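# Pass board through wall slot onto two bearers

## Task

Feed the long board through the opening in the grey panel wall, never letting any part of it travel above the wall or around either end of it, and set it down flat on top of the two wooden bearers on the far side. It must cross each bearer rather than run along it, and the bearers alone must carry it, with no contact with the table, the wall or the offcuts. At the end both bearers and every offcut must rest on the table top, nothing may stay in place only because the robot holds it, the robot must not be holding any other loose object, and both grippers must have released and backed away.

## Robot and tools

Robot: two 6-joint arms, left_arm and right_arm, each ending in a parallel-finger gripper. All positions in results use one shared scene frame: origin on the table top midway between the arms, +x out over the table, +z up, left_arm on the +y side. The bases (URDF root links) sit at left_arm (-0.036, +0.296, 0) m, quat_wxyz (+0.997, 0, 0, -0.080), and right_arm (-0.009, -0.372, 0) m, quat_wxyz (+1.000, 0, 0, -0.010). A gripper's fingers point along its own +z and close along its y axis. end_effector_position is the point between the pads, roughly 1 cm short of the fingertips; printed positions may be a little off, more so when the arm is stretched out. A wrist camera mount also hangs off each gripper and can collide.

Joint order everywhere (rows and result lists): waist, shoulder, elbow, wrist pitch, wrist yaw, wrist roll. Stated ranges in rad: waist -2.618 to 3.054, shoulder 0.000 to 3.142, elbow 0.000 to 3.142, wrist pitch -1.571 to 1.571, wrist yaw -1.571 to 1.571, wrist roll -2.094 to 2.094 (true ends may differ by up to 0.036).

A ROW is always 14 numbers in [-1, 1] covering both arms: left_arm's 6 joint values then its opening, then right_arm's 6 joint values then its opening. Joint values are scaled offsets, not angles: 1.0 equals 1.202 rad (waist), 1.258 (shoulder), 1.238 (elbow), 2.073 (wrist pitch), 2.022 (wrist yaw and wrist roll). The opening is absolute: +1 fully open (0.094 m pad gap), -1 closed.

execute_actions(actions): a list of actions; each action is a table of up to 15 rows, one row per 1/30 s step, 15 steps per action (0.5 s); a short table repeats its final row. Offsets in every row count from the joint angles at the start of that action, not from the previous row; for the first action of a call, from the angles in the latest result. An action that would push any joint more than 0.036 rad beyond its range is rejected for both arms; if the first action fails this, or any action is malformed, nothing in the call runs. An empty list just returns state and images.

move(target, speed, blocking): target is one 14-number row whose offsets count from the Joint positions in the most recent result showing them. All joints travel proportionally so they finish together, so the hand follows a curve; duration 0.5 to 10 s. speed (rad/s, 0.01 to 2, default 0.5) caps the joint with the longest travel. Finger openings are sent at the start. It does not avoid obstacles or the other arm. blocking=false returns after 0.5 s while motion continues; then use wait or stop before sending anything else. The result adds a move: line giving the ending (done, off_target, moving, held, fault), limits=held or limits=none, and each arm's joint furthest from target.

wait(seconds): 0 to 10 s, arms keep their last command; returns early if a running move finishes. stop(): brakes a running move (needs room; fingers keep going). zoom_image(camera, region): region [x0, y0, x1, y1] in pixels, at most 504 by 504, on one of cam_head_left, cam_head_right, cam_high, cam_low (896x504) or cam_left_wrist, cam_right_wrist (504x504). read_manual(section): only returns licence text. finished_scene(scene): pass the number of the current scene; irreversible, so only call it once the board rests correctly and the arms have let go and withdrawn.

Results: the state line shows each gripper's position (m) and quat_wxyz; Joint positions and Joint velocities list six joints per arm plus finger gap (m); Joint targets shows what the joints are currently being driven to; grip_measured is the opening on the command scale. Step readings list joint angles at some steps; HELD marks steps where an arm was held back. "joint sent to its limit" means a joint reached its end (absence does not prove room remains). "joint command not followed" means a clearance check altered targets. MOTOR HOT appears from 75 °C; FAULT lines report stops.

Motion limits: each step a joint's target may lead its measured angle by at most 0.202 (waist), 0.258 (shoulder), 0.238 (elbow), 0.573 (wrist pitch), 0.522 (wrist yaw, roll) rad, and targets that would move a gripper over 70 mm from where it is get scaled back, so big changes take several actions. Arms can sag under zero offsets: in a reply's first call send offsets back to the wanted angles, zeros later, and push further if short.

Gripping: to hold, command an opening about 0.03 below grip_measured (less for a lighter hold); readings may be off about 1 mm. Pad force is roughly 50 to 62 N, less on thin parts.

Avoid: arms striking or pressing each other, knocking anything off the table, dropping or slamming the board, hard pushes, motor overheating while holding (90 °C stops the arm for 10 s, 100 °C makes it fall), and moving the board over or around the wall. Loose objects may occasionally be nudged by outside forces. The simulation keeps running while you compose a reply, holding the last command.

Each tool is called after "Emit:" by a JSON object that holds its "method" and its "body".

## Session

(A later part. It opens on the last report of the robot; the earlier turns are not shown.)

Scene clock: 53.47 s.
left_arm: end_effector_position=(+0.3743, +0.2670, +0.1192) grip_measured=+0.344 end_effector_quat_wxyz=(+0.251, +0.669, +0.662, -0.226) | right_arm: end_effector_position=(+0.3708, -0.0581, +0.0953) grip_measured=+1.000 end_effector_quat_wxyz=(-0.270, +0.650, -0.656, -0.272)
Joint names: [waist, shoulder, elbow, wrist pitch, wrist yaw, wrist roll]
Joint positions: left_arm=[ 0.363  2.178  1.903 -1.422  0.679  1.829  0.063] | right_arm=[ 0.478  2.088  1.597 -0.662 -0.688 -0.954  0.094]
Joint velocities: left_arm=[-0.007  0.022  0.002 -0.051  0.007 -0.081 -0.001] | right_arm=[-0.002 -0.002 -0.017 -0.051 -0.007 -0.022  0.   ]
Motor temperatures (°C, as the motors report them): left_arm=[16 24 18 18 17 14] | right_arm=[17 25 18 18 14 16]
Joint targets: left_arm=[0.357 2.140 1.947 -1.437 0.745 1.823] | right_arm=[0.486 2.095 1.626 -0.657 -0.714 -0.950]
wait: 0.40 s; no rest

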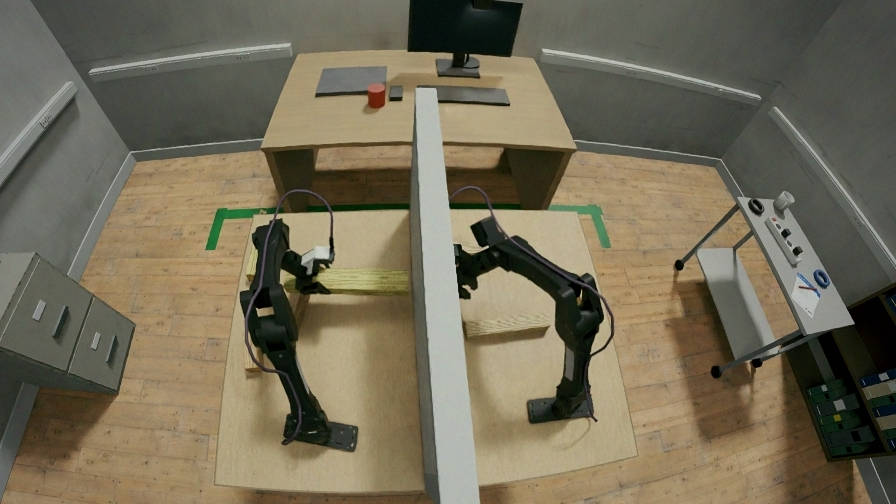

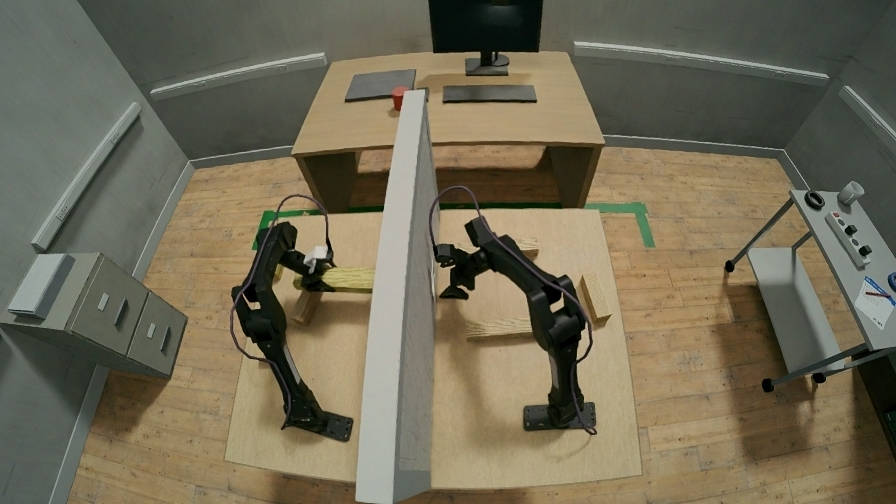

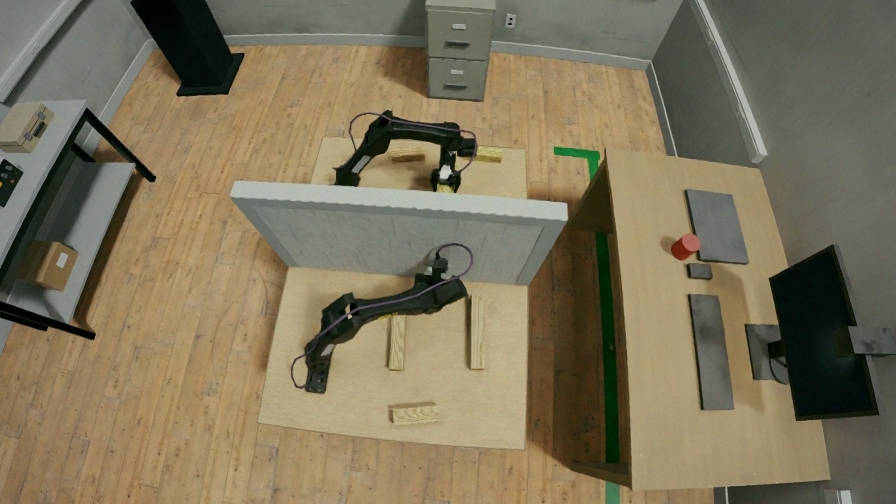

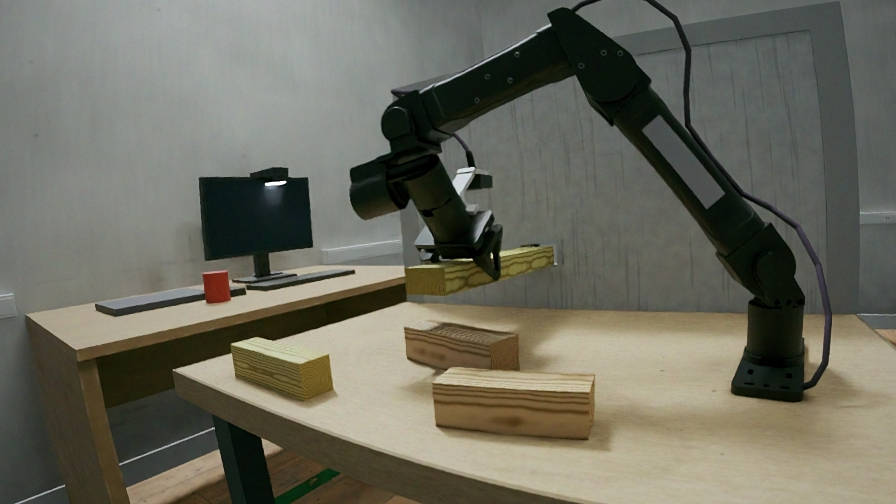

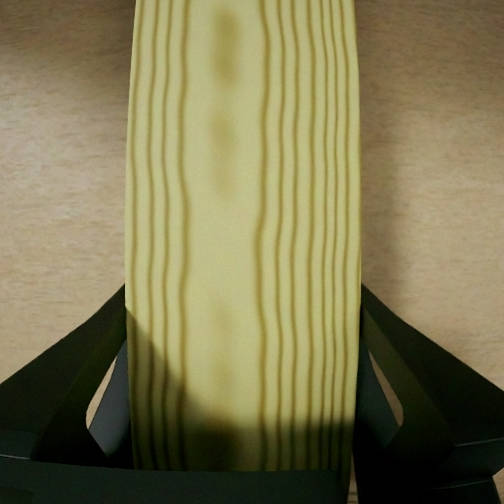

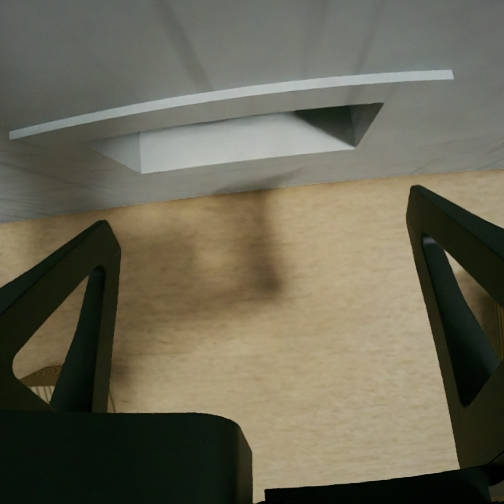

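Emit:
{"method": "execute_actions", "body": {"actions": [[[-0.0053,-0.0302,0.0346,-0.0070,0.0328,-0.0033,0.1,0.0067,0.0056,0.0234,0.0024,-0.0126,0.002,1],[-0.0063,-0.0302,0.0322,-0.0066,0.0333,-0.0041,0.1,0.0067,0.0056,0.0234,0.0024,-0.0126,0.002,1],[-0.0078,-0.0302,0.0284,-0.0059,0.0341,-0.0054,0.1,0.0067,0.0056,0.0234,0.0024,-0.0126,0.002,1],[-0.0096,-0.0302,0.0238,-0.0050,0.0352,-0.0069,0.1,0.0067,0.0056,0.0234,0.0024,-0.0126,0.002,1],[-0.0116,-0.0302,0.0185,-0.0040,0.0363,-0.0087,0.1,0.0067,0.0056,0.0234,0.0024,-0.0126,0.002,1],[-0.0138,-0.0302,0.0129,-0.0030,0.0376,-0.0106,0.1,0.0067,0.0056,0.0234,0.0024,-0.0126,0.002,1],[-0.0160,-0.0302,0.0073,-0.0019,0.0388,-0.0125,0.1,0.0067,0.0056,0.0234,0.0024,-0.0126,0.002,1],[-0.0180,-0.0302,0.0020,-0.0009,0.0399,-0.0143,0.1,0.0067,0.0056,0.0234,0.0024,-0.0126,0.002,1],[-0.0199,-0.0302,-0.0026,0.0000,0.0410,-0.0158,0.1,0.0067,0.0056,0.0234,0.0024,-0.0126,0.002,1],[-0.0213,-0.0302,-0.0064,0.0007,0.0418,-0.0171,0.1,0.0067,0.0056,0.0234,0.0024,-0.0126,0.002,1],[-0.0223,-0.0302,-0.0088,0.0011,0.0423,-0.0179,0.1,0.0067,0.0056,0.0234,0.0024,-0.0126,0.002,1],[-0.0226,-0.0302,-0.0097,0.0013,0.0425,-0.0182,0.1,0.0067,0.0056,0.0234,0.0024,-0.0126,0.002,1]]]}}

Emit:
{"method": "wait", "body": {"seconds": 0.4}}

Emit:
{"method": "zoom_image", "body": {"camera": "cam_low", "region": [495, 230, 575, 280]}}

Emit:
{"method": "zoom_image", "body": {"camera": "cam_head_left", "region": [360, 240, 460, 320]}}

Scene clock: 56.83 s.
left_arm: end_effector_position=(+0.3765, +0.2586, +0.1189) grip_measured=+0.344 end_effector_quat_wxyz=(+0.249, +0.669, +0.662, -0.227) | right_arm: end_effector_position=(+0.3708, -0.0581, +0.0953) grip_measured=+1.000 end_effector_quat_wxyz=(-0.270, +0.650, -0.656, -0.272)
Joint names: [waist, shoulder, elbow, wrist pitch, wrist yaw, wrist roll]
Joint positions: left_arm=[ 0.342  2.178  1.903 -1.408  0.68   1.802  0.063] | right_arm=[ 0.478  2.088  1.597 -0.662 -0.688 -0.954  0.094]
Joint velocities: left_arm=[-0.007 -0.012 -0.002  0.022  0.066 -0.037 -0.001] | right_arm=[ 0.002  0.002  0.012 -0.081  0.007 -0.007  0.   ]
Motor temperatures (°C, as the motors report them): left_arm=[16 25 18 18 17 14] | right_arm=[17 25 18 18 14 16]
Joint targets: left_arm=[0.336 2.141 1.891 -1.419 0.765 1.792] | right_arm=[0.486 2.095 1.626 -0.657 -0.713 -0.950]
Step readings (joint positions):
0: left_arm=[0.363 2.178 1.903 -1.422 0.678 1.828] | right_arm=[0.478 2.088 1.597 -0.662 -0.688 -0.954]
1: left_arm=[0.363 2.178 1.903 -1.422 0.678 1.828] | right_arm=[0.478 2.088 1.597 -0.662 -0.688 -0.954]
2: left_arm=[0.363 2.178 1.903 -1.422 0.678 1.828] | right_arm=[0.478 2.088 1.597 -0.662 -0.688 -0.954]
4: left_arm=[0.363 2.178 1.903 -1.421 0.678 1.826] | right_arm=[0.478 2.088 1.597 -0.662 -0.688 -0.954]
8: left_arm=[0.359 2.178 1.903 -1.415 0.678 1.817] | right_arm=[0.478 2.088 1.597 -0.662 -0.688 -0.954]
15: Joint positions above

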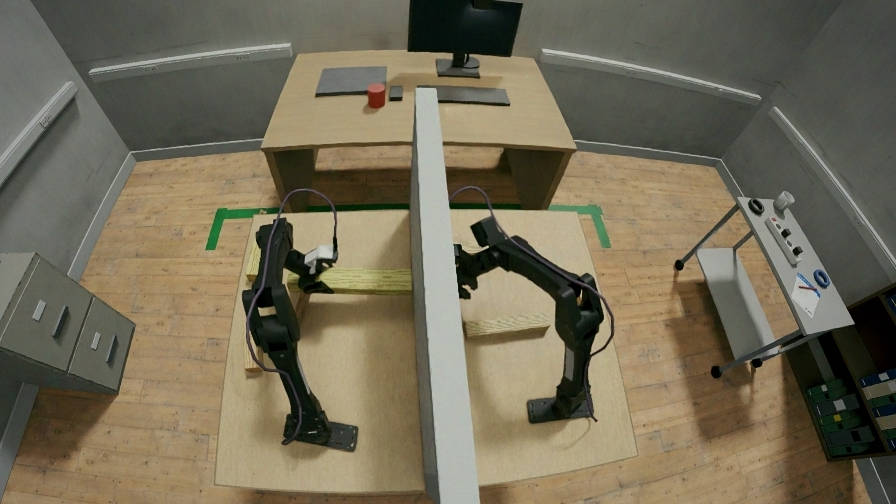

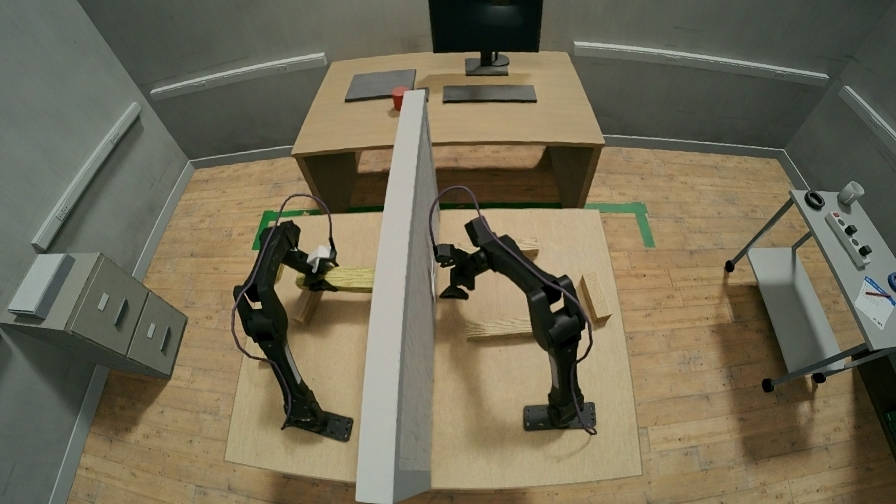

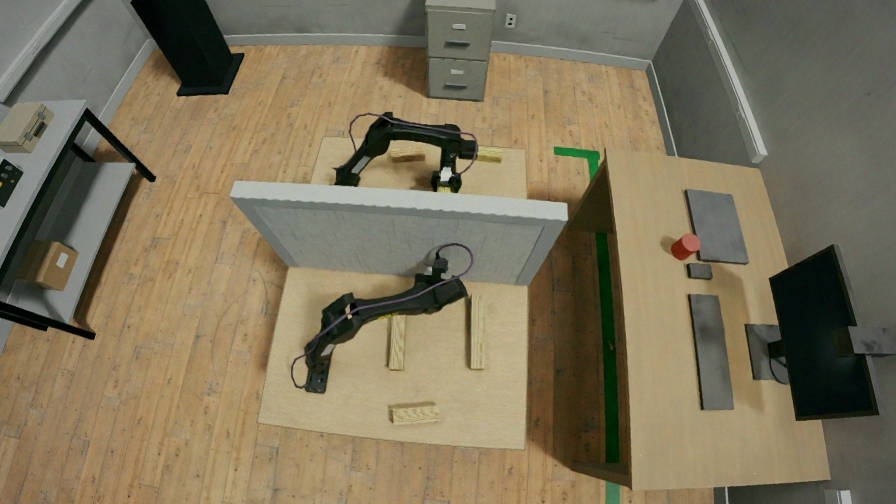

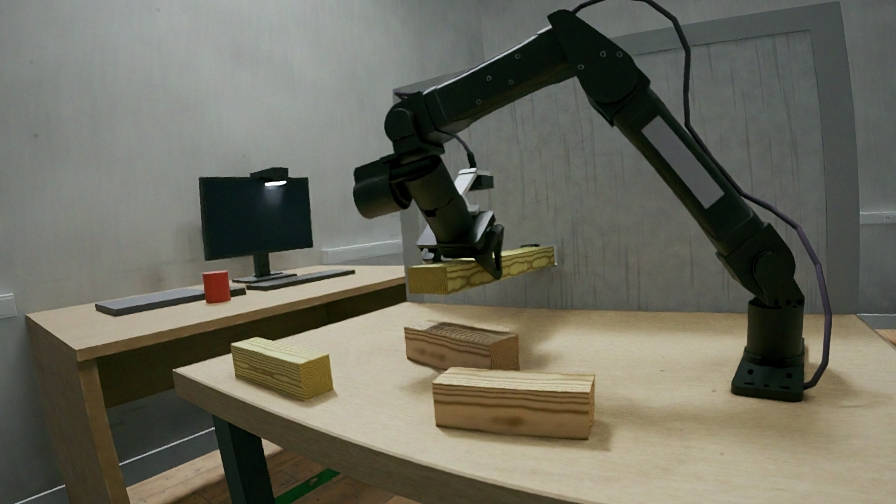

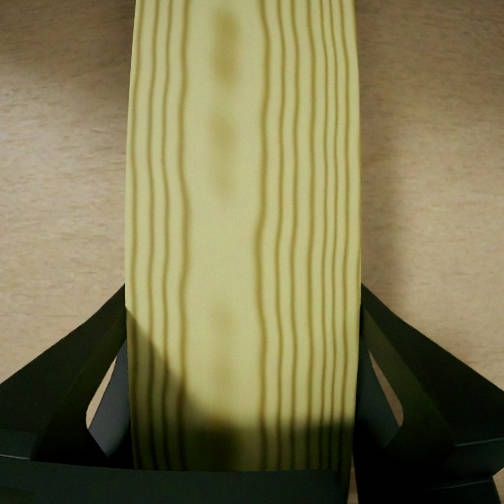

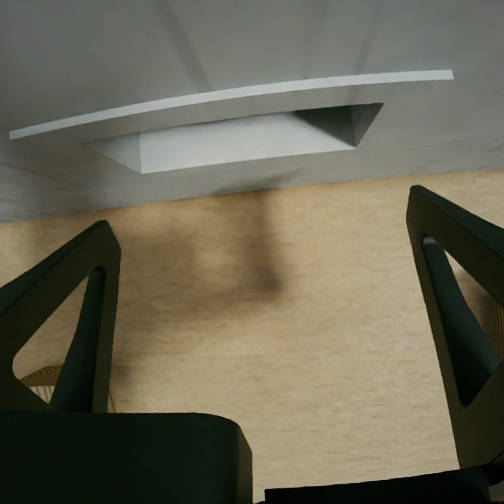

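Scene clock: 57.23 s.
left_arm: end_effector_position=(+0.3769, +0.2584, +0.1189) grip_measured=+0.344 end_effector_quat_wxyz=(+0.250, +0.668, +0.663, -0.227) | right_arm: end_effector_position=(+0.3708, -0.0581, +0.0953) grip_measured=+1.000 end_effector_quat_wxyz=(-0.270, +0.650, -0.656, -0.272)
Joint names: [waist, shoulder, elbow, wrist pitch, wrist yaw, wrist roll]
Joint positions: left_arm=[ 0.341  2.178  1.903 -1.406  0.68   1.798  0.063] | right_arm=[ 0.478  2.088  1.597 -0.662 -0.688 -0.954  0.094]
Joint velocities: left_arm=[-0.027 -0.007 -0.002  0.022 -0.007 -0.095  0.   ] | right_arm=[-0.007 -0.002  0.002  0.007 -0.081 -0.022  0.   ]
Motor temperatures (°C, as the motors report them): left_arm=[16 25 18 18 17 14] | right_arm=[17 25 18 18 14 16]
Joint targets: left_arm=[0.336 2.141 1.891 -1.419 0.765 1.792] | right_arm=[0.486 2.095 1.626 -0.657 -0.713 -0.950]
wait: 0.40 s; at rest by 0.30 s

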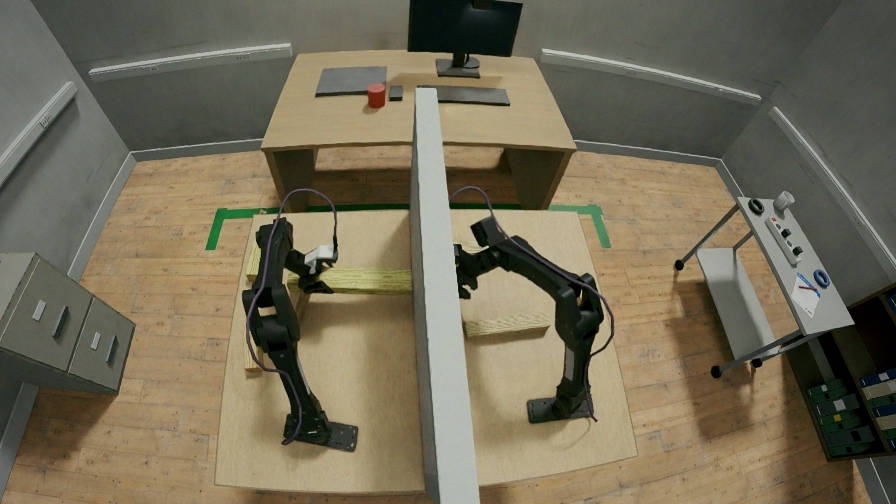

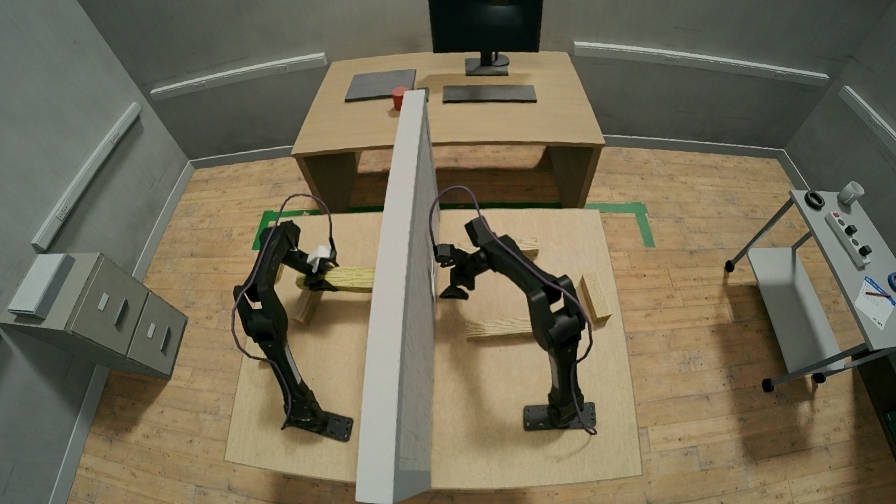

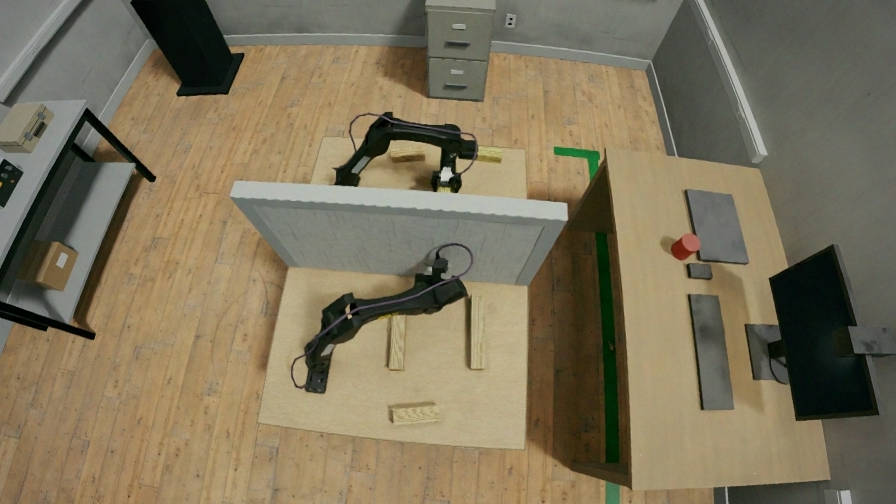

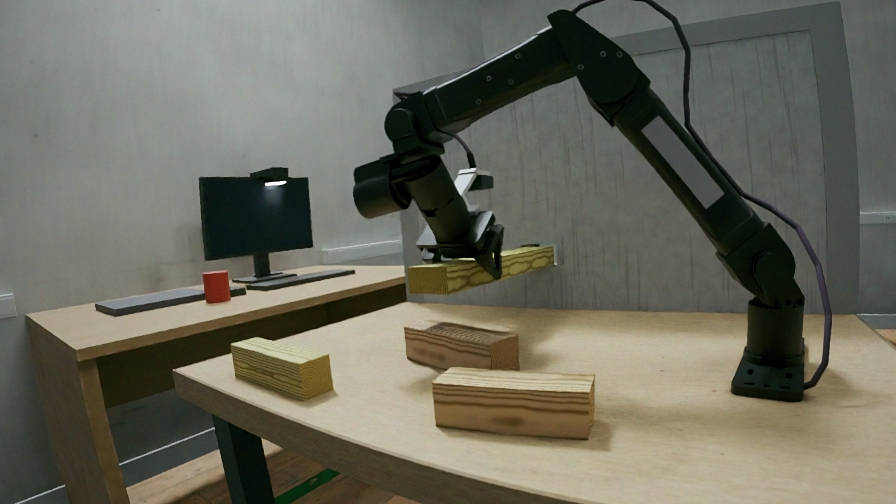

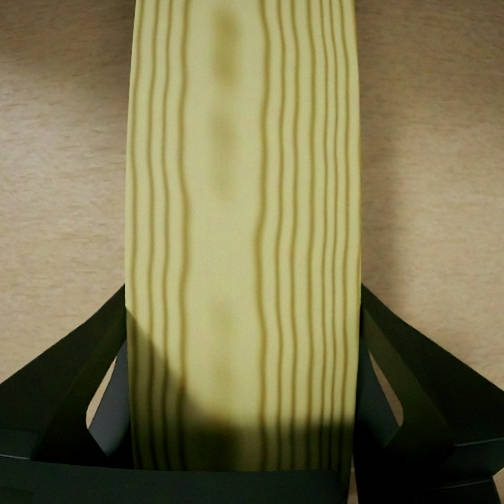

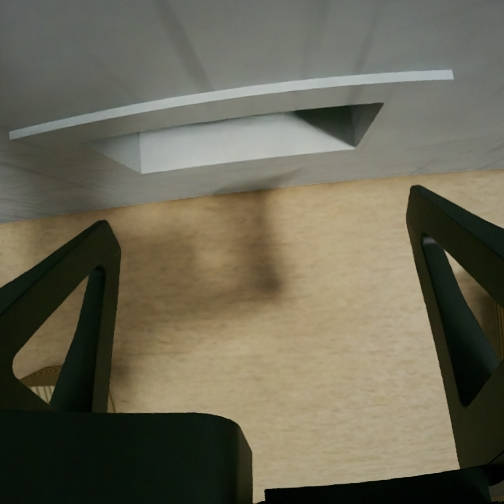

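Region (495, 230, 575, 280) of cam_low's 896x504 image, scaled by 6.300, with more detail than that image has; it fills the top 315 rows of this view, and the rest is white.

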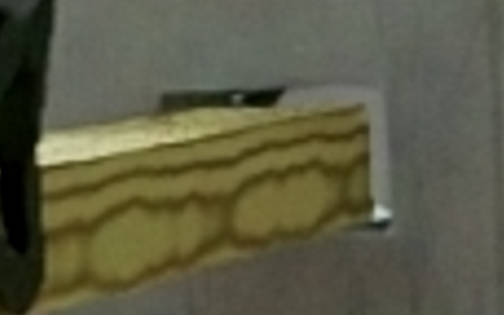

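Region (360, 240, 460, 320) of cam_head_left's 896x504 image, scaled by 5.040, with more detail than that image has; it fills the top 403 rows of this view, and the rest is white.

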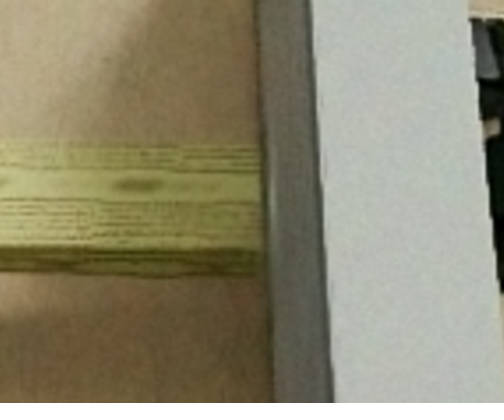

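Emit:
{"method": "execute_actions", "body": {"actions": [[[-0.0116,-0.0429,-0.0186,-0.0059,0.0421,-0.0038,0.1,0.0067,0.0056,0.0234,0.0024,-0.0126,0.002,1],[-0.0116,-0.0429,-0.0186,-0.0050,0.0422,-0.0050,0.1,0.0067,0.0056,0.0234,0.0024,-0.0126,0.002,1],[-0.0116,-0.0429,-0.0186,-0.0036,0.0423,-0.0066,0.1,0.0067,0.0056,0.0234,0.0024,-0.0126,0.002,1],[-0.0125,-0.0382,-0.0186,-0.0020,0.0425,-0.0085,0.1,0.0067,0.0056,0.0234,0.0024,-0.0126,0.002,1],[-0.0139,-0.0374,-0.0186,-0.0003,0.0427,-0.0103,0.1,0.0067,0.0056,0.0234,0.0024,-0.0126,0.002,1],[-0.0164,-0.0378,-0.0194,0.0014,0.0428,-0.0121,0.1,0.0067,0.0056,0.0234,0.0024,-0.0126,0.002,1],[-0.0188,-0.0384,-0.0208,0.0031,0.0430,-0.0139,0.1,0.0067,0.0056,0.0234,0.0024,-0.0126,0.002,1],[-0.0212,-0.0397,-0.0229,0.0048,0.0431,-0.0157,0.1,0.0067,0.0056,0.0234,0.0024,-0.0126,0.002,1],[-0.0237,-0.0412,-0.0250,0.0065,0.0433,-0.0176,0.1,0.0067,0.0056,0.0234,0.0024,-0.0126,0.002,1],[-0.0261,-0.0425,-0.0271,0.0082,0.0434,-0.0194,0.1,0.0067,0.0056,0.0234,0.0024,-0.0126,0.002,1],[-0.0283,-0.0437,-0.0289,0.0097,0.0436,-0.0210,0.1,0.0067,0.0056,0.0234,0.0024,-0.0126,0.002,1],[-0.0300,-0.0446,-0.0304,0.0111,0.0437,-0.0223,0.1,0.0067,0.0056,0.0234,0.0024,-0.0126,0.002,1],[-0.0310,-0.0452,-0.0313,0.0120,0.0438,-0.0230,0.1,0.0067,0.0056,0.0234,0.0024,-0.0126,0.002,1],[-0.0313,-0.0454,-0.0315,0.0125,0.0438,-0.0232,0.1,0.0067,0.0056,0.0234,0.0024,-0.0126,0.002,1],[-0.0313,-0.0454,-0.0315,0.0126,0.0438,-0.0232,0.1,0.0067,0.0056,0.0234,0.0024,-0.0126,0.002,1]]]}}

Emit:
{"method": "wait", "body": {"seconds": 0.3}}

Emit:
{"method": "zoom_image", "body": {"camera": "cam_low", "region": [495, 230, 575, 280]}}

Scene clock: 61.80 s.
left_arm: end_effector_position=(+0.3755, +0.2458, +0.1156) grip_measured=+0.344 end_effector_quat_wxyz=(+0.246, +0.668, +0.664, -0.231) | right_arm: end_effector_position=(+0.3708, -0.0581, +0.0953) grip_measured=+1.000 end_effector_quat_wxyz=(-0.270, +0.650, -0.656, -0.272)
Joint names: [waist, shoulder, elbow, wrist pitch, wrist yaw, wrist roll]
Joint positions: left_arm=[ 0.311  2.169  1.874 -1.377  0.682  1.764  0.063] | right_arm=[ 0.478  2.088  1.597 -0.662 -0.688 -0.954  0.094]
Joint velocities: left_arm=[-0.051 -0.007 -0.012  0.051  0.007 -0.051 -0.   ] | right_arm=[-0.007  0.002  0.002 -0.037 -0.022 -0.037  0.   ]
Motor temperatures (°C, as the motors report them): left_arm=[16 26 18 18 17 14] | right_arm=[17 25 18 18 14 16]
Joint targets: left_arm=[0.304 2.121 1.864 -1.380 0.769 1.751] | right_arm=[0.486 2.095 1.626 -0.657 -0.713 -0.950]
Step readings (joint positions):
0: left_arm=[0.341 2.178 1.903 -1.406 0.680 1.798] | right_arm=[0.478 2.088 1.597 -0.662 -0.688 -0.954]
1: left_arm=[0.341 2.178 1.903 -1.406 0.680 1.797] | right_arm=[0.478 2.088 1.597 -0.662 -0.688 -0.954]
2: left_arm=[0.340 2.178 1.903 -1.406 0.680 1.796] | right_arm=[0.478 2.088 1.597 -0.662 -0.688 -0.954]
4: left_arm=[0.338 2.178 1.903 -1.404 0.680 1.793] | right_arm=[0.478 2.088 1.597 -0.662 -0.688 -0.954]
8: left_arm=[0.331 2.175 1.893 -1.392 0.681 1.783] | right_arm=[0.478 2.088 1.597 -0.662 -0.688 -0.954]
15: Joint positions above

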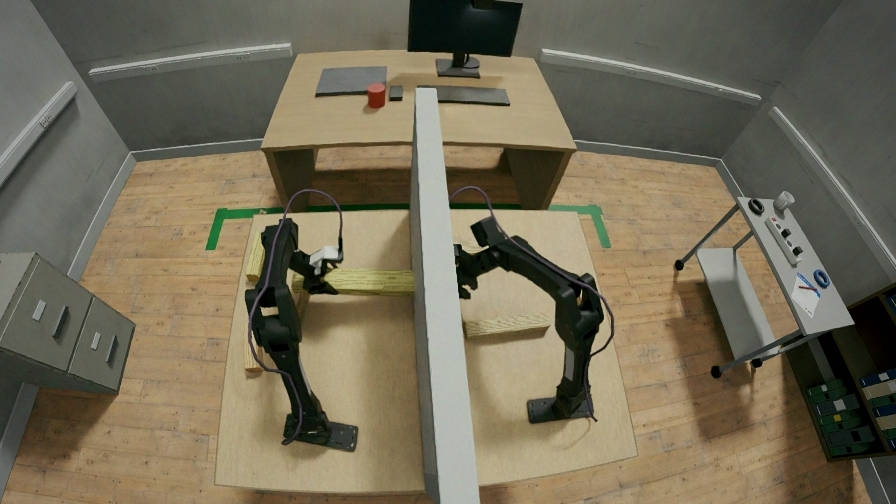

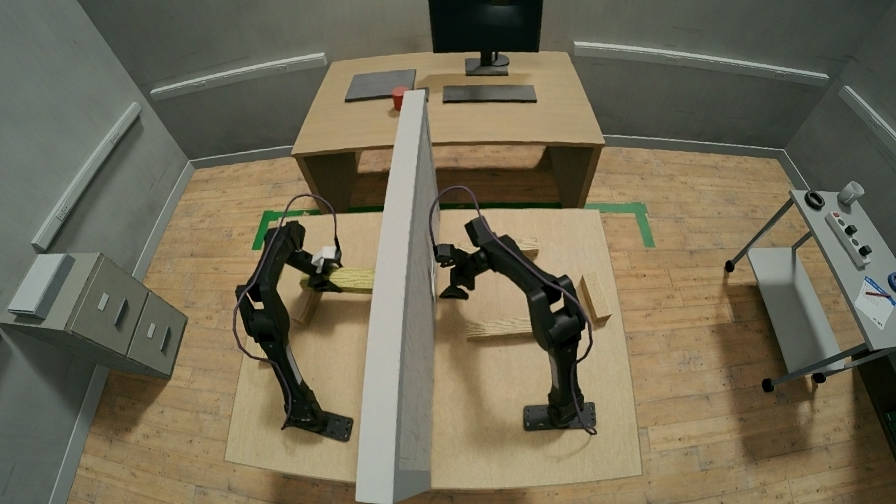

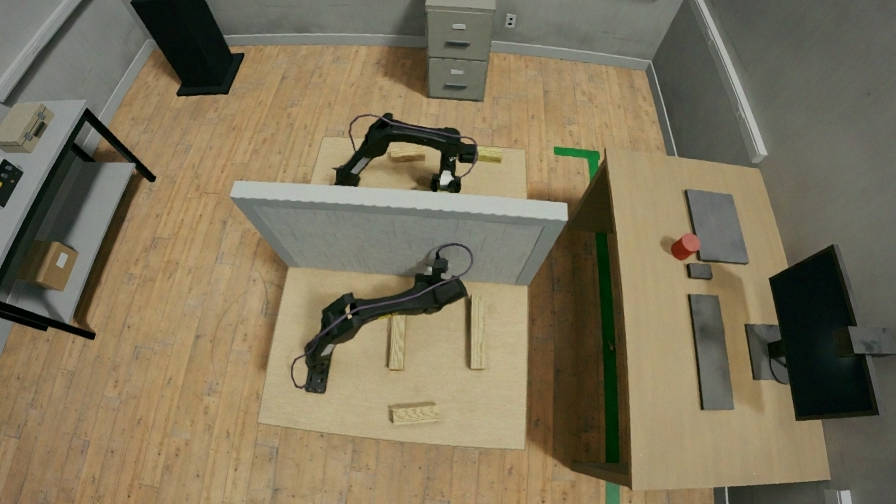

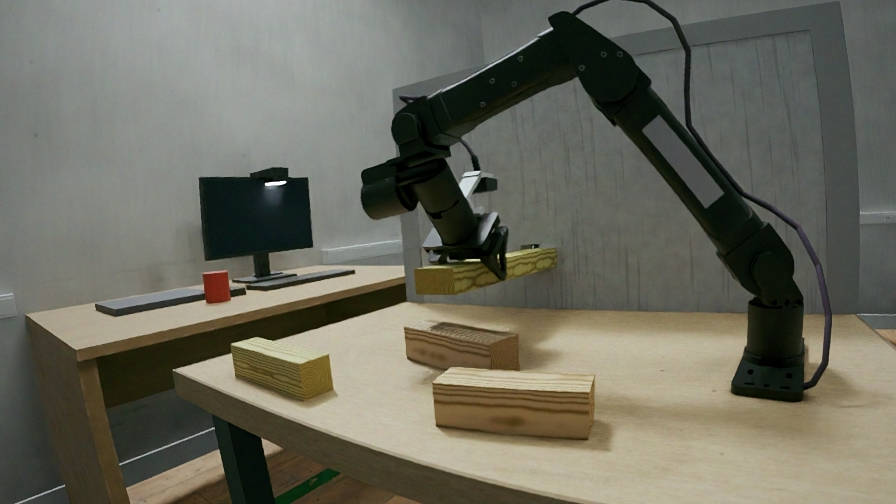

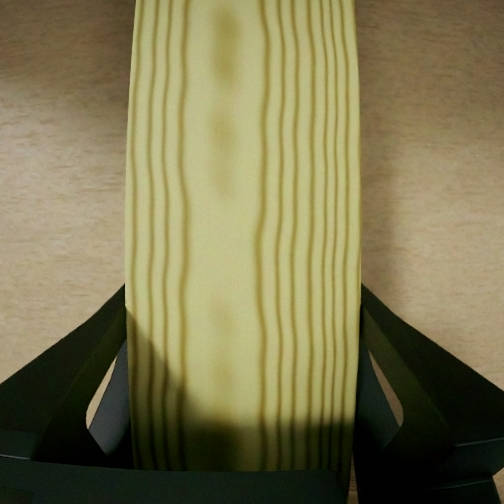

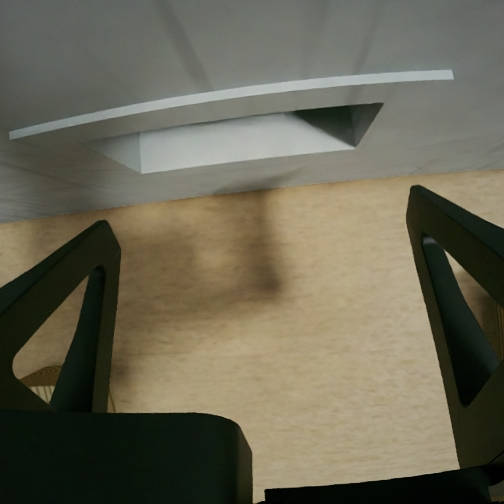

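Scene clock: 62.10 s.
left_arm: end_effector_position=(+0.3768, +0.2445, +0.1165) grip_measured=+0.344 end_effector_quat_wxyz=(+0.248, +0.668, +0.664, -0.229) | right_arm: end_effector_position=(+0.3708, -0.0581, +0.0953) grip_measured=+1.000 end_effector_quat_wxyz=(-0.270, +0.650, -0.656, -0.272)
Joint names: [waist, shoulder, elbow, wrist pitch, wrist yaw, wrist roll]
Joint positions: left_arm=[ 0.308  2.166  1.874 -1.37   0.683  1.757  0.063] | right_arm=[ 0.478  2.088  1.597 -0.662 -0.688 -0.954  0.094]
Joint velocities: left_arm=[-0.007 -0.007 -0.007  0.022 -0.007 -0.066 -0.001] | right_arm=[ 0.007 -0.002 -0.012 -0.11  -0.022 -0.037  0.   ]
Motor temperatures (°C, as the motors report them): left_arm=[16 26 18 18 17 14] | right_arm=[17 25 18 18 14 16]
Joint targets: left_arm=[0.303 2.121 1.864 -1.380 0.769 1.751] | right_arm=[0.486 2.095 1.626 -0.657 -0.713 -0.950]
wait: 0.30 s; no rest

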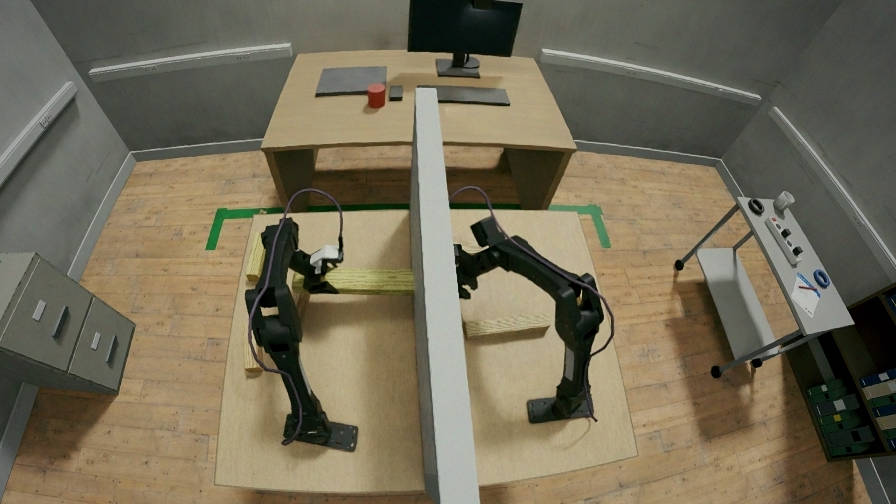

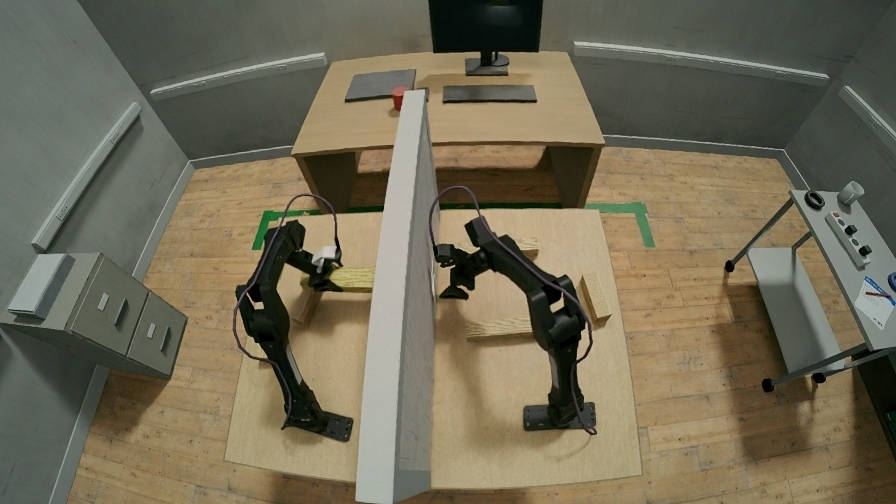

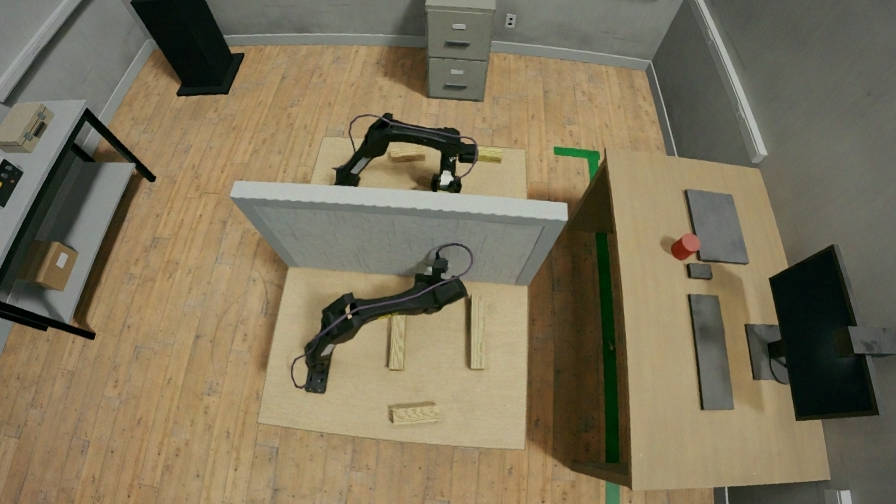

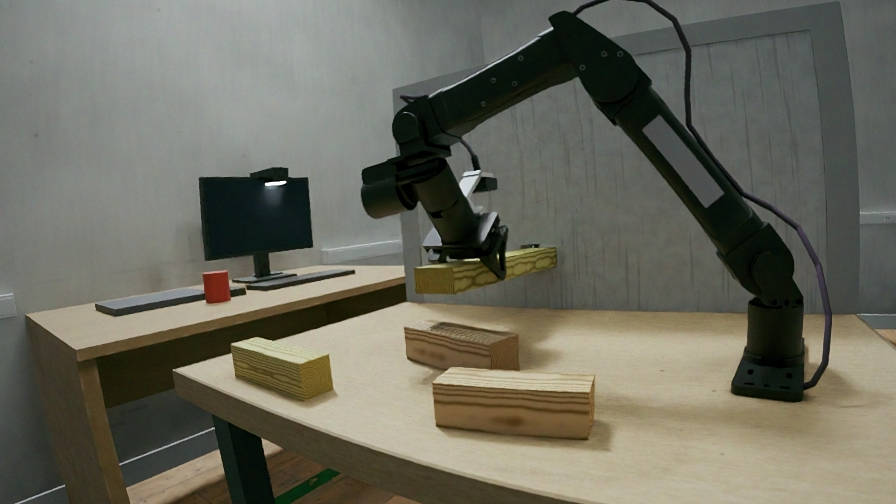

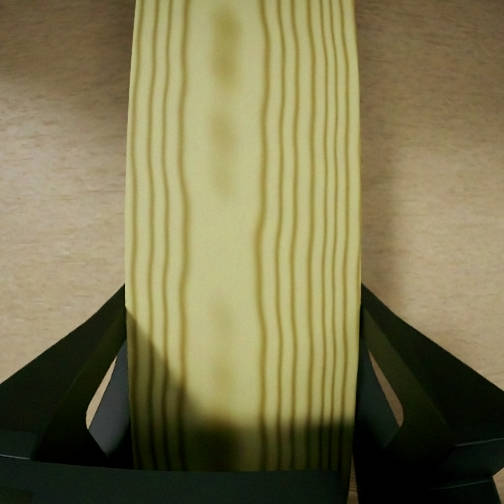

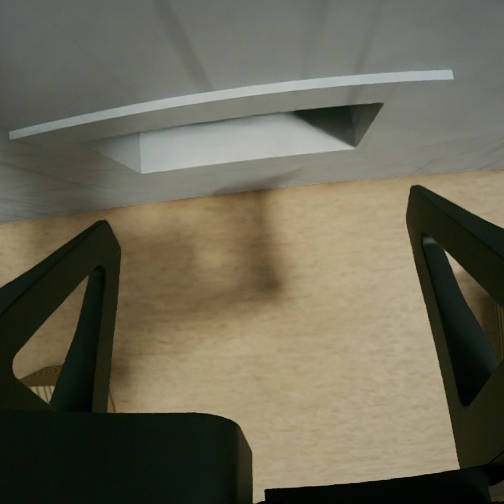

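Region (495, 230, 575, 280) of cam_low's 896x504 image, scaled by 6.300, with more detail than that image has; it fills the top 315 rows of this view, and the rest is white.

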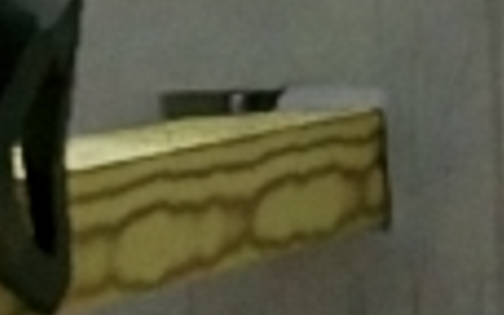

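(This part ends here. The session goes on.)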